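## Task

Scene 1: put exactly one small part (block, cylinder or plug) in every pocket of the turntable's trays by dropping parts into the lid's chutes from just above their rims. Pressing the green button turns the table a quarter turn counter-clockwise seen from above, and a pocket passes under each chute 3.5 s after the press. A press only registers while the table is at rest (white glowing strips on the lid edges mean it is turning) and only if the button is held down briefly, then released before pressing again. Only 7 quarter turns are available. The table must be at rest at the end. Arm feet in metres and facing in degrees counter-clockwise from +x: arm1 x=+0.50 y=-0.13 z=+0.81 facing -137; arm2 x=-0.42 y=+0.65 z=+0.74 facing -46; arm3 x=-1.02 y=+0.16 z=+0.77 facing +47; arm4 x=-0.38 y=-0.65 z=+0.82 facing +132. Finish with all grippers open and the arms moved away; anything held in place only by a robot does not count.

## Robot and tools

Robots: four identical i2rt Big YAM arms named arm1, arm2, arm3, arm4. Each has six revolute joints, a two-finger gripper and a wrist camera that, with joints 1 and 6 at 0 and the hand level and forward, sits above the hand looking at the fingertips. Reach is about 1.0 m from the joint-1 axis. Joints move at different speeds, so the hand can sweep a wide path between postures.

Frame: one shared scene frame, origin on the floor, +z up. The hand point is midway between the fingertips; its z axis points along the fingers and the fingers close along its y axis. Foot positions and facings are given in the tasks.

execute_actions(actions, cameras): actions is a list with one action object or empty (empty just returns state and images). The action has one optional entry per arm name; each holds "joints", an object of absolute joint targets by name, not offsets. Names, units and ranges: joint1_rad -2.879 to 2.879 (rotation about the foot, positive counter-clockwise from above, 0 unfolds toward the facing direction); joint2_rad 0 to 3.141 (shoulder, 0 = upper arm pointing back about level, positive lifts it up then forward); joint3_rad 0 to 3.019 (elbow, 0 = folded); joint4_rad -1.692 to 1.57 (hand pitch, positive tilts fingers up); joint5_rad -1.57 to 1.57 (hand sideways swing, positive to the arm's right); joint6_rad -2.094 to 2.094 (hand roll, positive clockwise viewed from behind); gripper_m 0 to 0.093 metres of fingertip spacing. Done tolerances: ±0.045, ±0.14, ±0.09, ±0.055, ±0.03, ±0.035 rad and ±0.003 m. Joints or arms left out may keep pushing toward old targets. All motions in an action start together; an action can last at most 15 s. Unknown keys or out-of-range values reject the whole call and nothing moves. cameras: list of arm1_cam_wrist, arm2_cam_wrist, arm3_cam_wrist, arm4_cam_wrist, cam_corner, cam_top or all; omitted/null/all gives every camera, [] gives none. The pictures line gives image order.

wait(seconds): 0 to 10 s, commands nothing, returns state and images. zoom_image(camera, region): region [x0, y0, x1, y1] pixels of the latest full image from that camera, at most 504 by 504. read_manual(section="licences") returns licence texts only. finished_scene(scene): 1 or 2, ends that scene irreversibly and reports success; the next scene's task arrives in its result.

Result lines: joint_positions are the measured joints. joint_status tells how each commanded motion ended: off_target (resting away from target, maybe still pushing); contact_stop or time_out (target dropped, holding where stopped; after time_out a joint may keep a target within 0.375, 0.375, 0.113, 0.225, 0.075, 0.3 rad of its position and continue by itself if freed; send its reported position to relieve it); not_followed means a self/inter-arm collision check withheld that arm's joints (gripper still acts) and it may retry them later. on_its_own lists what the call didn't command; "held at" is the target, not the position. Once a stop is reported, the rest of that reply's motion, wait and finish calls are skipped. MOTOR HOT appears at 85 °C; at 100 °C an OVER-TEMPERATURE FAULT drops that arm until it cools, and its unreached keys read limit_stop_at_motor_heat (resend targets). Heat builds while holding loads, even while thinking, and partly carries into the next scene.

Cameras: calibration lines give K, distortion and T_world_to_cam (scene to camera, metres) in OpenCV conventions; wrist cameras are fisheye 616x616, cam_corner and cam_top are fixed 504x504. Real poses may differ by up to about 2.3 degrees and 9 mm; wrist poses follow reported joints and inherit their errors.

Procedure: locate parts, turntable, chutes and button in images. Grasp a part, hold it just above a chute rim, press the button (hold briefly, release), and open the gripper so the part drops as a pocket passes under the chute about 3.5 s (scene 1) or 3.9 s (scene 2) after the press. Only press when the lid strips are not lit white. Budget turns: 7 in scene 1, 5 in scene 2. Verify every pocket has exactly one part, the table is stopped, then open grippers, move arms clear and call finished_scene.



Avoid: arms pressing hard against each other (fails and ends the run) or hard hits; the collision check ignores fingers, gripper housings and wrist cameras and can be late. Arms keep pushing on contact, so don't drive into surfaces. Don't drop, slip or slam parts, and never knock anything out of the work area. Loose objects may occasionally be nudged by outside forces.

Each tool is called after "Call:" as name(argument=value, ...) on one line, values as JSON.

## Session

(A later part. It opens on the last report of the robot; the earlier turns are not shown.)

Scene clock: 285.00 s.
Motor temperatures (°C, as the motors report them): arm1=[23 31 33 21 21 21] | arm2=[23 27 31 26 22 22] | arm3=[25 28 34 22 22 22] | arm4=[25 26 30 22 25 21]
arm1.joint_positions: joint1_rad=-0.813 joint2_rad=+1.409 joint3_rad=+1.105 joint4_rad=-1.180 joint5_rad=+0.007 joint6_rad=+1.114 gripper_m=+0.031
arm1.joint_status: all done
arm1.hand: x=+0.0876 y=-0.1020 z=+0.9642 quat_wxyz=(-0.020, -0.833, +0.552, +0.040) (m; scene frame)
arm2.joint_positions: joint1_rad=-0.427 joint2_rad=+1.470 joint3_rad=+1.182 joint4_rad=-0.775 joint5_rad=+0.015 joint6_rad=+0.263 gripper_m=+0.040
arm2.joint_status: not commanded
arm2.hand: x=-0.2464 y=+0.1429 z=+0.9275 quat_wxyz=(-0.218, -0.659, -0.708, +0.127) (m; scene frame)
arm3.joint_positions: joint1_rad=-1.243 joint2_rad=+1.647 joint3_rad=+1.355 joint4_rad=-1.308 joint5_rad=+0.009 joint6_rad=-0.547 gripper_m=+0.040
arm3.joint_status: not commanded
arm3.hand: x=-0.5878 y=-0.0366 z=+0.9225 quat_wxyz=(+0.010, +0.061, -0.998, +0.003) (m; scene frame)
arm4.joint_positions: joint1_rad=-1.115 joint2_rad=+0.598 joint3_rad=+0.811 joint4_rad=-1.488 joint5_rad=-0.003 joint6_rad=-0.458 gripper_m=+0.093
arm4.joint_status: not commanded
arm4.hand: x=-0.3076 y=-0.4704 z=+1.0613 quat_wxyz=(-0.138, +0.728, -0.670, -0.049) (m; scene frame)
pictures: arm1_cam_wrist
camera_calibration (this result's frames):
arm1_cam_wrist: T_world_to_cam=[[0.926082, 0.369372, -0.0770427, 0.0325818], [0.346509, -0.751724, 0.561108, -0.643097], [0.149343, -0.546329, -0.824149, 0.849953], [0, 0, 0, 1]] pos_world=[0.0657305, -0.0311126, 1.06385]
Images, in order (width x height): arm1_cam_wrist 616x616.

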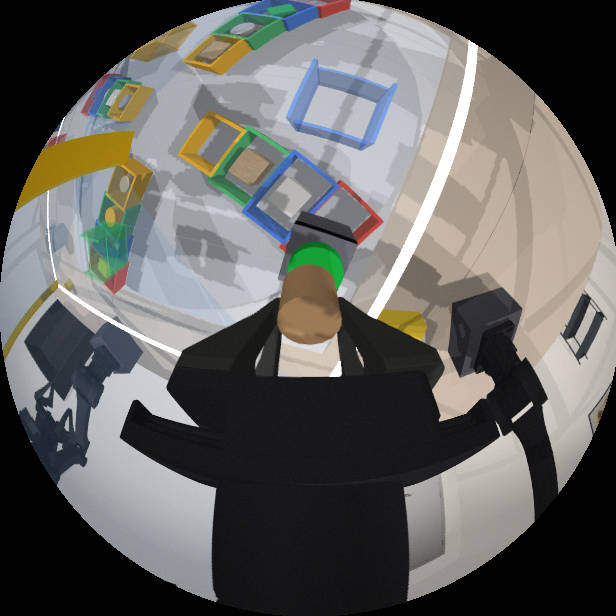

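Call:
wait(seconds=4)

Call:
execute_actions(actions=[{"arm1":{"joints":{"joint2_rad":1.53}}}], cameras=[])

Call:
execute_actions(actions=[{"arm1":{"joints":{"joint1_rad":-1.078,"joint3_rad":1.33,"joint4_rad":-1.22}}}], cameras=[])

Call:
execute_actions(actions=[{"arm1":{"joints":{"joint2_rad":1.655}}}], cameras=[])

Call:
wait(seconds=0.33)

Call:
execute_actions(actions=[{"arm1":{"joints":{"gripper_m":0.08}},"arm2":{"joints":{"gripper_m":0.08}},"arm3":{"joints":{"gripper_m":0.08}}}], cameras=[])

Call:
execute_actions(actions=[{"arm1":{"joints":{"joint2_rad":0.7,"joint4_rad":-1.6}},"arm2":{"joints":{"joint2_rad":0.6,"joint4_rad":-1.5}},"arm3":{"joints":{"joint2_rad":0.7,"joint4_rad":-1.6}}}], cameras=["cam_top"])

Scene clock: 298.50 s.
Motor temperatures (°C, as the motors report them): arm1=[23 31 33 21 21 21] | arm2=[23 27 32 26 22 22] | arm3=[25 28 34 22 22 22] | arm4=[25 26 30 22 25 21]
arm1.joint_positions: joint1_rad=-0.813 joint2_rad=+1.409 joint3_rad=+1.105 joint4_rad=-1.180 joint5_rad=+0.007 joint6_rad=+1.114 gripper_m=+0.031
arm1.joint_status: all done
arm1.hand: x=+0.0876 y=-0.1020 z=+0.9642 quat_wxyz=(-0.020, -0.833, +0.552, +0.040) (m; scene frame)
arm2.joint_positions: joint1_rad=-0.427 joint2_rad=+1.470 joint3_rad=+1.182 joint4_rad=-0.775 joint5_rad=+0.015 joint6_rad=+0.263 gripper_m=+0.040
arm2.joint_status: not commanded
arm2.hand: x=-0.2464 y=+0.1429 z=+0.9275 quat_wxyz=(-0.218, -0.659, -0.708, +0.127) (m; scene frame)
arm3.joint_positions: joint1_rad=-1.243 joint2_rad=+1.647 joint3_rad=+1.355 joint4_rad=-1.308 joint5_rad=+0.009 joint6_rad=-0.547 gripper_m=+0.040
arm3.joint_status: not commanded
arm3.hand: x=-0.5878 y=-0.0366 z=+0.9225 quat_wxyz=(+0.010, +0.061, -0.998, +0.003) (m; scene frame)
arm4.joint_positions: joint1_rad=-1.115 joint2_rad=+0.598 joint3_rad=+0.811 joint4_rad=-1.488 joint5_rad=-0.003 joint6_rad=-0.458 gripper_m=+0.093
arm4.joint_status: not commanded
arm4.hand: x=-0.3076 y=-0.4704 z=+1.0613 quat_wxyz=(-0.138, +0.728, -0.670, -0.049) (m; scene frame)
wait: 4.00 s; at rest from the start
pictures: arm1_cam_wrist, arm2_cam_wrist, arm3_cam_wrist, arm4_cam_wrist, cam_corner, cam_top
camera_calibration (this result's frames):
arm1_cam_wrist: T_world_to_cam=[[0.926082, 0.369372, -0.0770427, 0.0325818], [0.346509, -0.751724, 0.561108, -0.643097], [0.149343, -0.546329, -0.824149, 0.849953], [0, 0, 0, 1]] pos_world=[0.0657305, -0.0311126, 1.06385]
arm2_cam_wrist: T_world_to_cam=[[-0.989512, -0.108788, -0.0950288, -0.140321], [-0.119539, 0.986039, 0.115918, -0.277722], [0.0810916, 0.126062, -0.988702, 1.04408], [0, 0, 0, 1]] pos_world=[-0.256714, 0.126961, 1.05114]
arm3_cam_wrist: T_world_to_cam=[[0.129855, -0.991519, 0.00525404, 0.032156], [-0.787561, -0.0999211, 0.608082, -1.02358], [-0.6024, -0.0831003, -0.793857, 0.499197], [0, 0, 0, 1]] pos_world=[-0.509594, -0.028911, 1.01854]
arm4_cam_wrist: T_world_to_cam=[[0.99001, 0.0518613, 0.131114, 0.194604], [0.00192517, -0.934784, 0.355212, -0.813411], [0.140985, -0.351411, -0.925545, 0.982454], [0, 0, 0, 1]] pos_world=[-0.329605, -0.42521, 1.17272]
Images, in order (width x height): arm1_cam_wrist 616x616, arm2_cam_wrist 616x616, arm3_cam_wrist 616x616, arm4_cam_wrist 616x616, cam_corner 504x504, cam_top 504x504.

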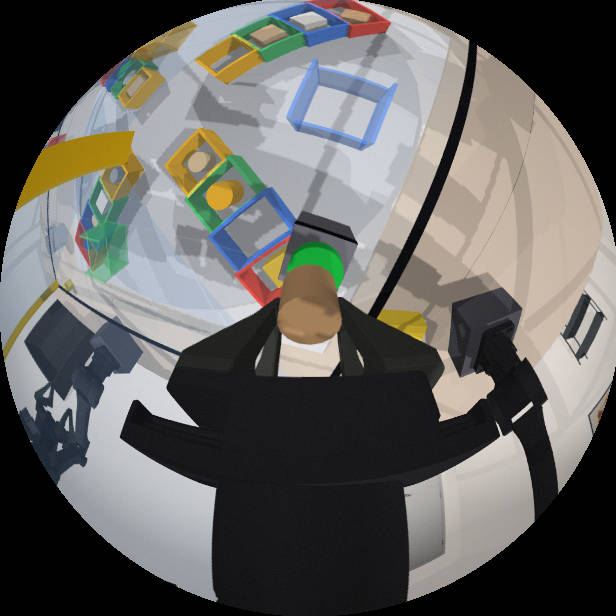

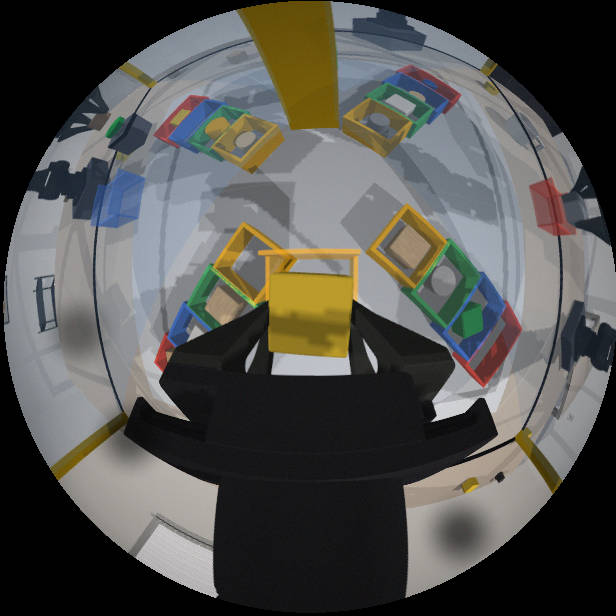

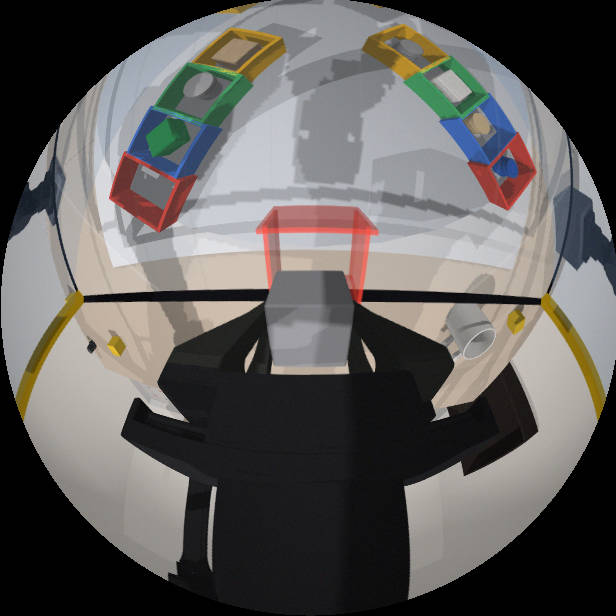

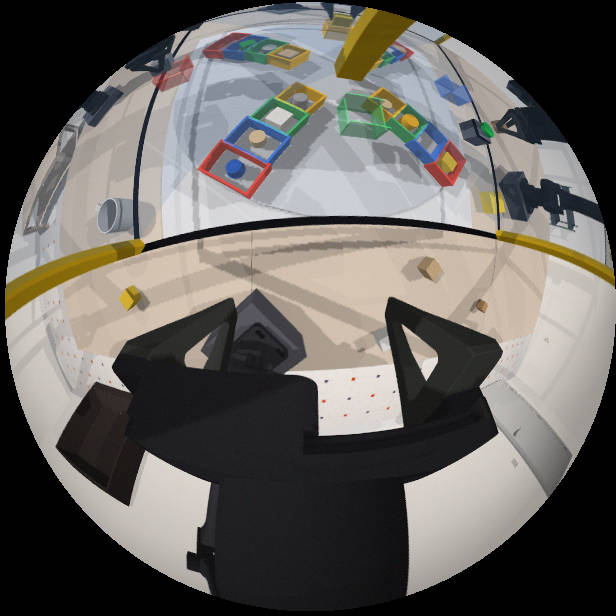

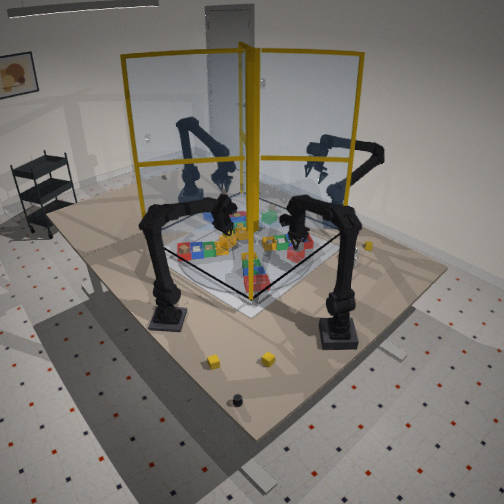

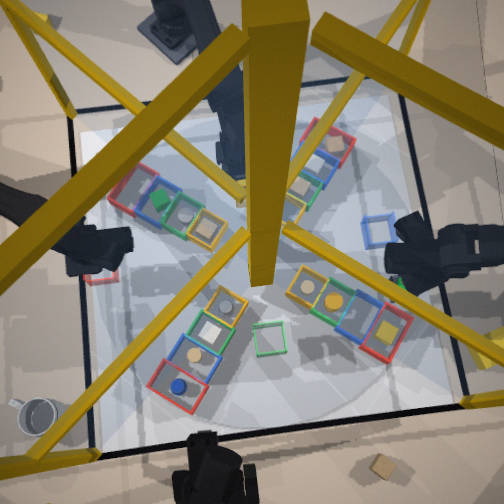

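Scene clock: 299.37 s.
Motor temperatures (°C, as the motors report them): arm1=[23 31 33 21 21 21] | arm2=[23 27 32 26 22 22] | arm3=[25 28 34 22 22 22] | arm4=[25 26 30 22 25 21]
arm1.joint_positions: joint1_rad=-0.813 joint2_rad=+1.490 joint3_rad=+1.113 joint4_rad=-1.177 joint5_rad=+0.008 joint6_rad=+1.114 gripper_m=+0.031
arm1.joint_status: all done
arm1.hand: x=+0.0828 y=-0.1017 z=+0.9355 quat_wxyz=(-0.002, -0.833, +0.553, +0.010) (m; scene frame)
arm2.joint_positions: joint1_rad=-0.427 joint2_rad=+1.470 joint3_rad=+1.182 joint4_rad=-0.775 joint5_rad=+0.015 joint6_rad=+0.263 gripper_m=+0.040
arm2.joint_status: not commanded
arm2.hand: x=-0.2464 y=+0.1429 z=+0.9275 quat_wxyz=(-0.218, -0.659, -0.708, +0.127) (m; scene frame)
arm3.joint_positions: joint1_rad=-1.243 joint2_rad=+1.647 joint3_rad=+1.355 joint4_rad=-1.308 joint5_rad=+0.009 joint6_rad=-0.547 gripper_m=+0.040
arm3.joint_status: not commanded
arm3.hand: x=-0.5878 y=-0.0366 z=+0.9225 quat_wxyz=(+0.010, +0.061, -0.998, +0.003) (m; scene frame)
arm4.joint_positions: joint1_rad=-1.115 joint2_rad=+0.598 joint3_rad=+0.811 joint4_rad=-1.488 joint5_rad=-0.003 joint6_rad=-0.458 gripper_m=+0.093
arm4.joint_status: not commanded
arm4.hand: x=-0.3076 y=-0.4704 z=+1.0613 quat_wxyz=(-0.138, +0.728, -0.670, -0.049) (m; scene frame)
pictures: none
No camera images: the call's "cameras" was empty. Leave "cameras" out to get every camera's image.

Scene clock: 300.57 s.
Motor temperatures (°C, as the motors report them): arm1=[23 31 33 21 21 21] | arm2=[23 27 32 26 22 22] | arm3=[25 28 34 22 22 22] | arm4=[25 26 30 22 25 21]
arm1.joint_positions: joint1_rad=-1.080 joint2_rad=+1.525 joint3_rad=+1.296 joint4_rad=-1.209 joint5_rad=+0.009 joint6_rad=+1.114 gripper_m=+0.031
arm1.joint_status: all done
arm1.hand: x=+0.0490 y=+0.0265 z=+0.9897 quat_wxyz=(-0.023, -0.750, +0.658, +0.063) (m; scene frame)
arm2.joint_positions: joint1_rad=-0.427 joint2_rad=+1.470 joint3_rad=+1.182 joint4_rad=-0.775 joint5_rad=+0.015 joint6_rad=+0.263 gripper_m=+0.040
arm2.joint_status: not commanded
arm2.hand: x=-0.2464 y=+0.1429 z=+0.9275 quat_wxyz=(-0.218, -0.659, -0.708, +0.127) (m; scene frame)
arm3.joint_positions: joint1_rad=-1.243 joint2_rad=+1.647 joint3_rad=+1.355 joint4_rad=-1.308 joint5_rad=+0.009 joint6_rad=-0.547 gripper_m=+0.040
arm3.joint_status: not commanded
arm3.hand: x=-0.5878 y=-0.0366 z=+0.9225 quat_wxyz=(+0.010, +0.061, -0.998, +0.003) (m; scene frame)
arm4.joint_positions: joint1_rad=-1.115 joint2_rad=+0.598 joint3_rad=+0.811 joint4_rad=-1.488 joint5_rad=-0.003 joint6_rad=-0.458 gripper_m=+0.093
arm4.joint_status: not commanded
arm4.hand: x=-0.3076 y=-0.4704 z=+1.0613 quat_wxyz=(-0.138, +0.728, -0.670, -0.049) (m; scene frame)
pictures: none
No camera images: the call's "cameras" was empty. Leave "cameras" out to get every camera's image.

Scene clock: 301.53 s.
Motor temperatures (°C, as the motors report them): arm1=[23 31 34 21 21 21] | arm2=[23 27 32 26 22 22] | arm3=[25 28 34 22 22 22] | arm4=[25 26 30 22 25 21]
arm1.joint_positions: joint1_rad=-1.080 joint2_rad=+1.662 joint3_rad=+1.296 joint4_rad=-1.209 joint5_rad=+0.009 joint6_rad=+1.114 gripper_m=+0.031
arm1.joint_status: all done
arm1.hand: x=+0.0462 y=+0.0272 z=+0.9271 quat_wxyz=(+0.003, -0.752, +0.659, +0.000) (m; scene frame)
arm2.joint_positions: joint1_rad=-0.427 joint2_rad=+1.470 joint3_rad=+1.182 joint4_rad=-0.775 joint5_rad=+0.015 joint6_rad=+0.263 gripper_m=+0.040
arm2.joint_status: not commanded
arm2.hand: x=-0.2464 y=+0.1429 z=+0.9275 quat_wxyz=(-0.218, -0.659, -0.708, +0.127) (m; scene frame)
arm3.joint_positions: joint1_rad=-1.243 joint2_rad=+1.647 joint3_rad=+1.355 joint4_rad=-1.308 joint5_rad=+0.009 joint6_rad=-0.547 gripper_m=+0.040
arm3.joint_status: not commanded
arm3.hand: x=-0.5878 y=-0.0366 z=+0.9225 quat_wxyz=(+0.010, +0.061, -0.998, +0.003) (m; scene frame)
arm4.joint_positions: joint1_rad=-1.115 joint2_rad=+0.598 joint3_rad=+0.811 joint4_rad=-1.488 joint5_rad=-0.003 joint6_rad=-0.458 gripper_m=+0.093
arm4.joint_status: not commanded
arm4.hand: x=-0.3076 y=-0.4704 z=+1.0613 quat_wxyz=(-0.138, +0.728, -0.670, -0.049) (m; scene frame)
pictures: none
No camera images: the call's "cameras" was empty. Leave "cameras" out to get every camera's image.

Scene clock: 301.87 s.
Motor temperatures (°C, as the motors report them): arm1=[23 31 34 21 21 21] | arm2=[23 27 32 26 22 22] | arm3=[25 28 34 22 22 22] | arm4=[25 26 30 22 25 21]
arm1.joint_positions: joint1_rad=-1.080 joint2_rad=+1.662 joint3_rad=+1.296 joint4_rad=-1.209 joint5_rad=+0.009 joint6_rad=+1.114 gripper_m=+0.031
arm1.joint_status: all done
arm1.hand: x=+0.0462 y=+0.0272 z=+0.9271 quat_wxyz=(+0.003, -0.752, +0.659, +0.000) (m; scene frame)
arm2.joint_positions: joint1_rad=-0.427 joint2_rad=+1.470 joint3_rad=+1.182 joint4_rad=-0.775 joint5_rad=+0.015 joint6_rad=+0.263 gripper_m=+0.040
arm2.joint_status: not commanded
arm2.hand: x=-0.2464 y=+0.1429 z=+0.9275 quat_wxyz=(-0.218, -0.659, -0.708, +0.127) (m; scene frame)
arm3.joint_positions: joint1_rad=-1.243 joint2_rad=+1.647 joint3_rad=+1.355 joint4_rad=-1.308 joint5_rad=+0.009 joint6_rad=-0.547 gripper_m=+0.040
arm3.joint_status: not commanded
arm3.hand: x=-0.5878 y=-0.0366 z=+0.9225 quat_wxyz=(+0.010, +0.061, -0.998, +0.003) (m; scene frame)
arm4.joint_positions: joint1_rad=-1.115 joint2_rad=+0.598 joint3_rad=+0.811 joint4_rad=-1.488 joint5_rad=-0.003 joint6_rad=-0.458 gripper_m=+0.093
arm4.joint_status: not commanded
arm4.hand: x=-0.3076 y=-0.4704 z=+1.0613 quat_wxyz=(-0.138, +0.728, -0.670, -0.049) (m; scene frame)
wait: 0.33 s; at rest by 0.27 s
pictures: arm1_cam_wrist, arm2_cam_wrist, arm3_cam_wrist, arm4_cam_wrist, cam_corner, cam_top
camera_calibration (this result's frames):
arm1_cam_wrist: T_world_to_cam=[[0.99388, 0.110304, 0.00598624, -0.0527766], [0.0852134, -0.800036, 0.59387, -0.527835], [0.0702953, -0.589725, -0.804539, 0.882777], [0, 0, 0, 1]] pos_world=[0.0353771, 0.104131, 1.02401]
arm2_cam_wrist: T_world_to_cam=[[-0.989512, -0.108788, -0.0950288, -0.140321], [-0.119539, 0.986039, 0.115918, -0.277722], [0.0810916, 0.126062, -0.988702, 1.04408], [0, 0, 0, 1]] pos_world=[-0.256714, 0.126961, 1.05114]
arm3_cam_wrist: T_world_to_cam=[[0.129855, -0.991519, 0.00525404, 0.032156], [-0.787561, -0.0999211, 0.608082, -1.02358], [-0.6024, -0.0831003, -0.793857, 0.499197], [0, 0, 0, 1]] pos_world=[-0.509594, -0.028911, 1.01854]
arm4_cam_wrist: T_world_to_cam=[[0.99001, 0.0518613, 0.131114, 0.194604], [0.00192517, -0.934784, 0.355212, -0.813411], [0.140985, -0.351411, -0.925545, 0.982454], [0, 0, 0, 1]] pos_world=[-0.329605, -0.42521, 1.17272]
Images, in order (width x height): arm1_cam_wrist 616x616, arm2_cam_wrist 616x616, arm3_cam_wrist 616x616, arm4_cam_wrist 616x616, cam_corner 504x504, cam_top 504x504.

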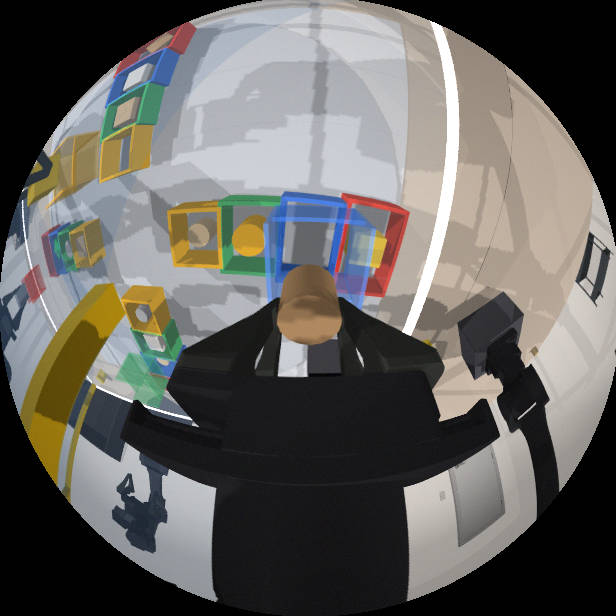

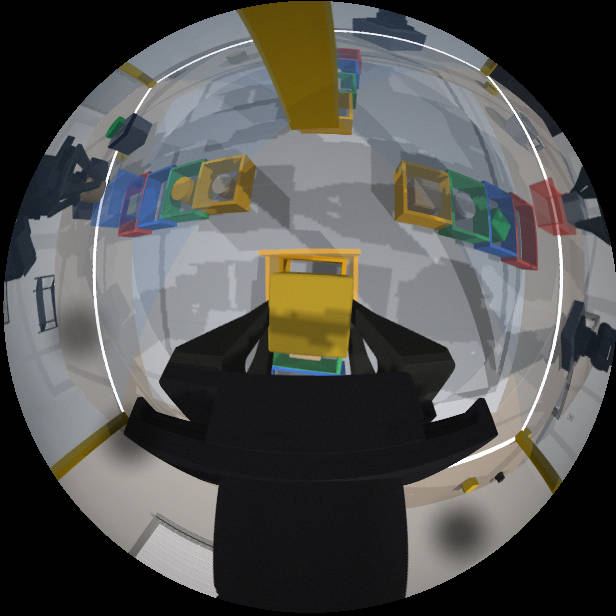

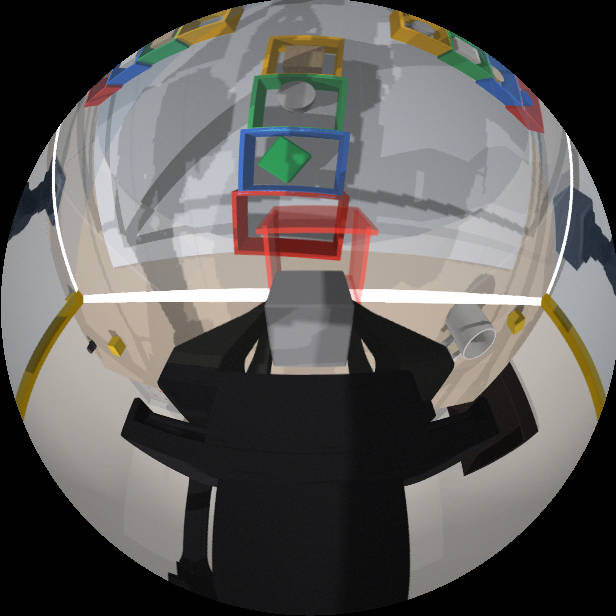

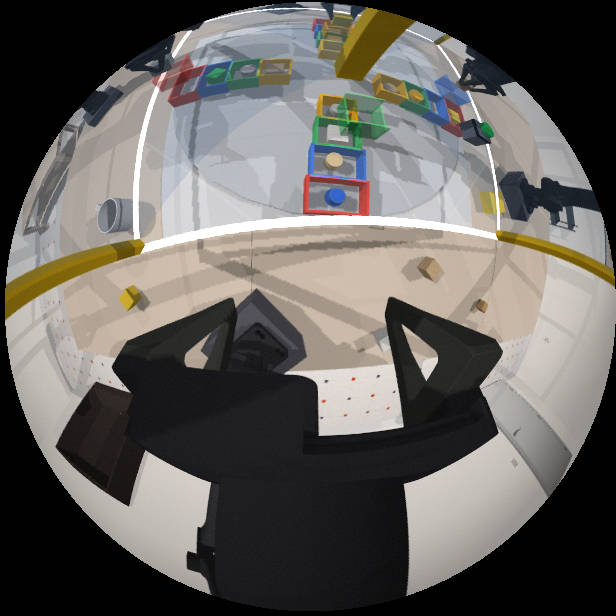

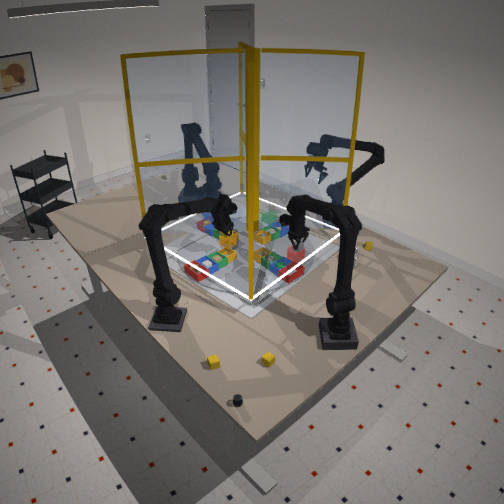

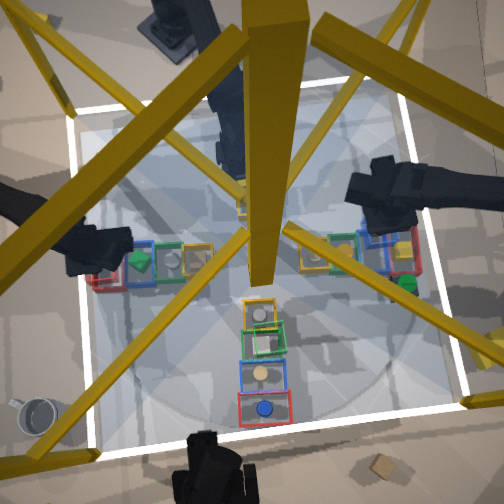

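Scene clock: 302.50 s.
Motor temperatures (°C, as the motors report them): arm1=[23 31 34 21 21 21] | arm2=[23 27 32 26 22 22] | arm3=[25 28 34 22 22 22] | arm4=[25 26 30 22 25 21]
arm1.joint_positions: joint1_rad=-1.080 joint2_rad=+1.662 joint3_rad=+1.296 joint4_rad=-1.209 joint5_rad=+0.009 joint6_rad=+1.114 gripper_m=+0.080
arm1.joint_status: all done
arm1.hand: x=+0.0462 y=+0.0272 z=+0.9271 quat_wxyz=(+0.003, -0.752, +0.659, +0.000) (m; scene frame)
arm2.joint_positions: joint1_rad=-0.427 joint2_rad=+1.470 joint3_rad=+1.182 joint4_rad=-0.775 joint5_rad=+0.015 joint6_rad=+0.263 gripper_m=+0.080
arm2.joint_status: all done
arm2.hand: x=-0.2464 y=+0.1429 z=+0.9275 quat_wxyz=(-0.218, -0.659, -0.708, +0.127) (m; scene frame)
arm3.joint_positions: joint1_rad=-1.243 joint2_rad=+1.647 joint3_rad=+1.355 joint4_rad=-1.308 joint5_rad=+0.009 joint6_rad=-0.547 gripper_m=+0.080
arm3.joint_status: all done
arm3.hand: x=-0.5878 y=-0.0366 z=+0.9225 quat_wxyz=(+0.010, +0.061, -0.998, +0.003) (m; scene frame)
arm4.joint_positions: joint1_rad=-1.115 joint2_rad=+0.598 joint3_rad=+0.811 joint4_rad=-1.488 joint5_rad=-0.003 joint6_rad=-0.458 gripper_m=+0.093
arm4.joint_status: not commanded
arm4.hand: x=-0.3076 y=-0.4704 z=+1.0613 quat_wxyz=(-0.138, +0.728, -0.670, -0.049) (m; scene frame)
pictures: none
No camera images: the call's "cameras" was empty. Leave "cameras" out to get every camera's image.

Scene clock: 304.13 s.
Motor temperatures (°C, as the motors report them): arm1=[23 31 34 21 21 21] | arm2=[23 27 32 26 22 22] | arm3=[25 28 34 22 22 22] | arm4=[25 26 30 22 25 21]
arm1.joint_positions: joint1_rad=-1.080 joint2_rad=+0.695 joint3_rad=+1.307 joint4_rad=-1.588 joint5_rad=+0.009 joint6_rad=+1.114 gripper_m=+0.080
arm1.joint_status: all done
arm1.hand: x=+0.2886 y=-0.0533 z=+1.2486 quat_wxyz=(-0.111, -0.718, +0.631, +0.272) (m; scene frame)
arm2.joint_positions: joint1_rad=-0.427 joint2_rad=+0.597 joint3_rad=+1.175 joint4_rad=-1.490 joint5_rad=+0.015 joint6_rad=+0.263 gripper_m=+0.080
arm2.joint_status: all done
arm2.hand: x=-0.3510 y=+0.4454 z=+1.1500 quat_wxyz=(-0.282, -0.645, -0.692, +0.160) (m; scene frame)
arm3.joint_positions: joint1_rad=-1.243 joint2_rad=+0.693 joint3_rad=+1.355 joint4_rad=-1.597 joint5_rad=+0.009 joint6_rad=-0.547 gripper_m=+0.080
arm3.joint_status: all done
arm3.hand: x=-0.8237 y=+0.0722 z=+1.2335 quat_wxyz=(-0.279, +0.057, -0.946, +0.155) (m; scene frame)
arm4.joint_positions: joint1_rad=-1.115 joint2_rad=+0.598 joint3_rad=+0.811 joint4_rad=-1.488 joint5_rad=-0.003 joint6_rad=-0.458 gripper_m=+0.093
arm4.joint_status: not commanded
arm4.hand: x=-0.3076 y=-0.4704 z=+1.0613 quat_wxyz=(-0.138, +0.728, -0.670, -0.049) (m; scene frame)
pictures: cam_top
Images, in order (width x height): cam_top 504x504.

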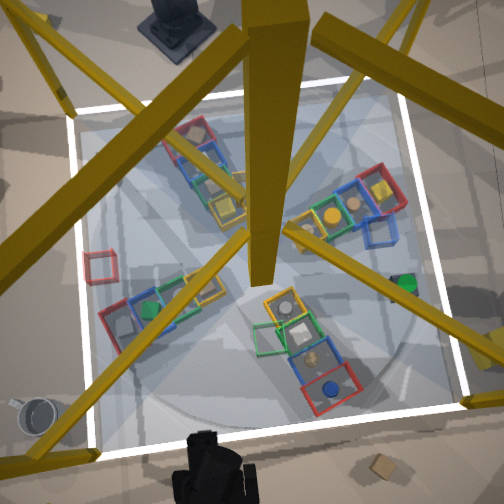

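Call:
wait(seconds=4)

Call:
finished_scene(scene=1)

Scene clock: 311.40 s.
Motor temperatures (°C, as the motors report them): arm1=[23 31 35 21 21 21] | arm2=[23 27 32 26 22 22] | arm3=[25 27 34 22 22 22] | arm4=[25 26 30 22 25 21]
arm1.joint_positions: joint1_rad=-1.080 joint2_rad=+0.695 joint3_rad=+1.307 joint4_rad=-1.588 joint5_rad=+0.009 joint6_rad=+1.114 gripper_m=+0.080
arm1.joint_status: all done
arm1.hand: x=+0.2886 y=-0.0533 z=+1.2486 quat_wxyz=(-0.111, -0.718, +0.631, +0.272) (m; scene frame)
arm2.joint_positions: joint1_rad=-0.427 joint2_rad=+0.597 joint3_rad=+1.175 joint4_rad=-1.490 joint5_rad=+0.015 joint6_rad=+0.263 gripper_m=+0.080
arm2.joint_status: all done
arm2.hand: x=-0.3510 y=+0.4454 z=+1.1500 quat_wxyz=(-0.282, -0.645, -0.692, +0.160) (m; scene frame)
arm3.joint_positions: joint1_rad=-1.243 joint2_rad=+0.693 joint3_rad=+1.355 joint4_rad=-1.597 joint5_rad=+0.009 joint6_rad=-0.547 gripper_m=+0.080
arm3.joint_status: all done
arm3.hand: x=-0.8237 y=+0.0722 z=+1.2335 quat_wxyz=(-0.279, +0.057, -0.946, +0.155) (m; scene frame)
arm4.joint_positions: joint1_rad=-1.115 joint2_rad=+0.598 joint3_rad=+0.811 joint4_rad=-1.488 joint5_rad=-0.003 joint6_rad=-0.458 gripper_m=+0.093
arm4.joint_status: not commanded
arm4.hand: x=-0.3076 y=-0.4704 z=+1.0613 quat_wxyz=(-0.138, +0.728, -0.670, -0.049) (m; scene frame)
wait: 4.00 s; at rest from the start
pictures: arm1_cam_wrist, arm2_cam_wrist, arm3_cam_wrist, arm4_cam_wrist, cam_corner, cam_top
camera_calibration (this result's frames):
arm1_cam_wrist: T_world_to_cam=[[0.847566, 0.157979, -0.50663, 0.398085], [0.345973, -0.888388, 0.301776, -0.519037], [-0.40241, -0.431056, -0.807624, 1.22566], [0, 0, 0, 1]] pos_world=[0.335388, 0.00433305, 1.34819]
arm2_cam_wrist: T_world_to_cam=[[-0.983873, -0.125165, -0.127781, -0.142829], [-0.122176, 0.992024, -0.0309982, -0.448968], [0.130642, -0.0148864, -0.991318, 1.31756], [0, 0, 0, 1]] pos_world=[-0.367508, 0.447124, 1.27395]
arm3_cam_wrist: T_world_to_cam=[[0.027973, -0.943335, 0.330661, -0.319693], [-0.99805, -0.00789086, 0.0619206, -0.893984], [-0.0558027, -0.331748, -0.941716, 1.26358], [0, 0, 0, 1]] pos_world=[-0.812787, 0.110557, 1.351]
arm4_cam_wrist: T_world_to_cam=[[0.99001, 0.0518613, 0.131114, 0.194604], [0.00192517, -0.934784, 0.355212, -0.813411], [0.140985, -0.351411, -0.925545, 0.982454], [0, 0, 0, 1]] pos_world=[-0.329605, -0.42521, 1.17272]
Images, in order (width x height): arm1_cam_wrist 616x616, arm2_cam_wrist 616x616, arm3_cam_wrist 616x616, arm4_cam_wrist 616x616, cam_corner 504x504, cam_top 504x504.

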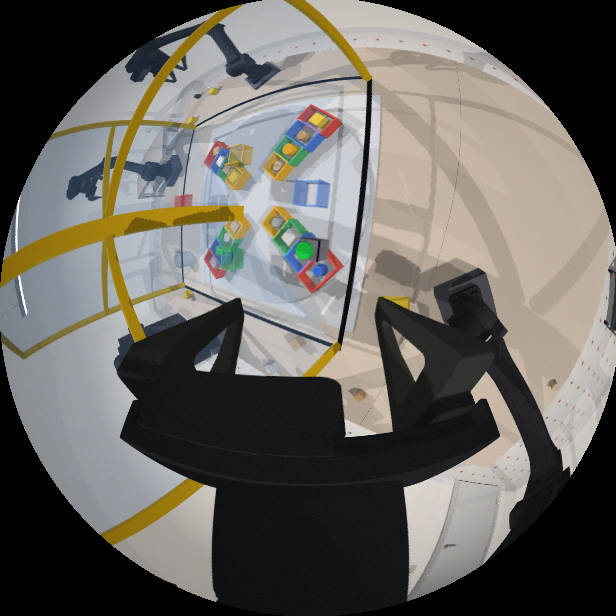

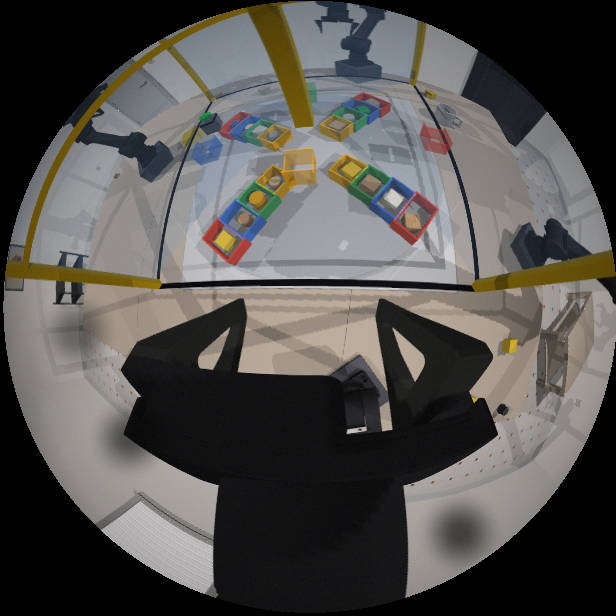

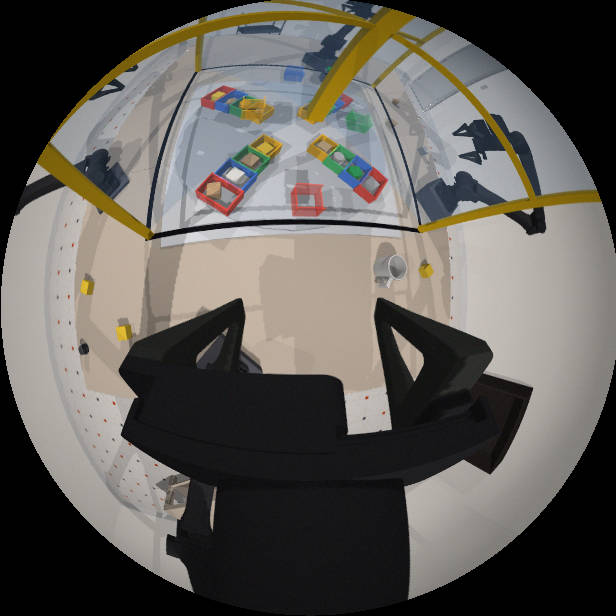

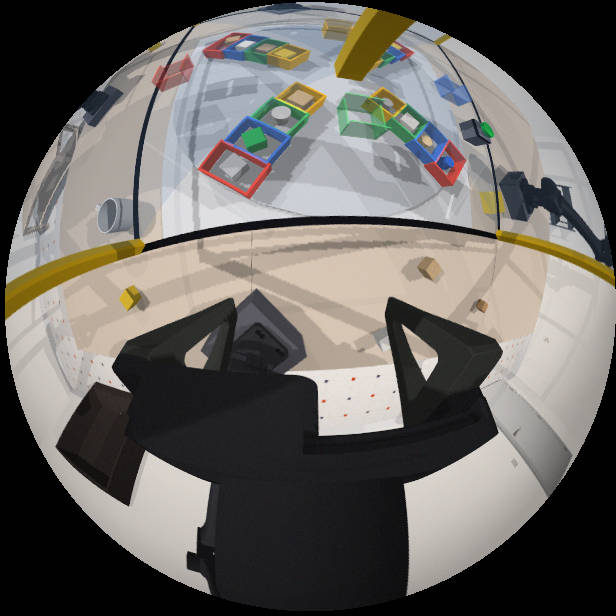

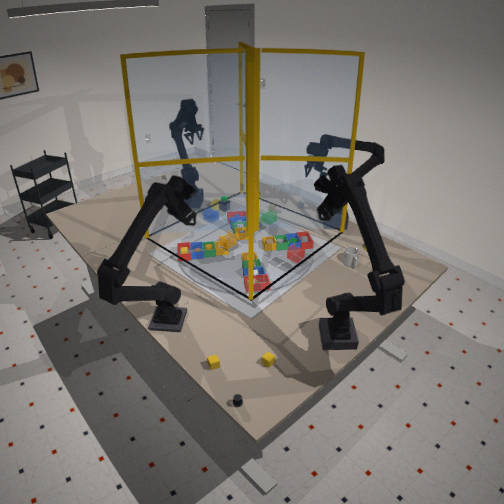

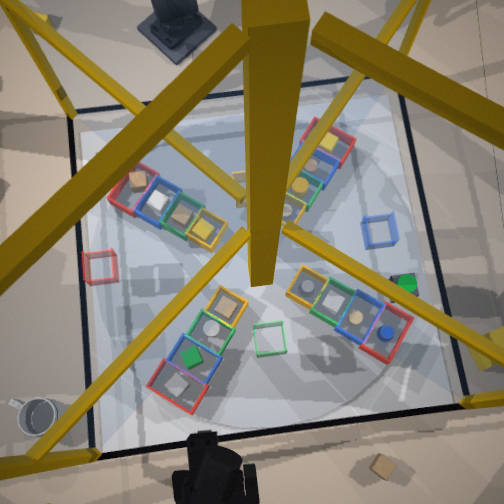

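The scene is finished: the task was done.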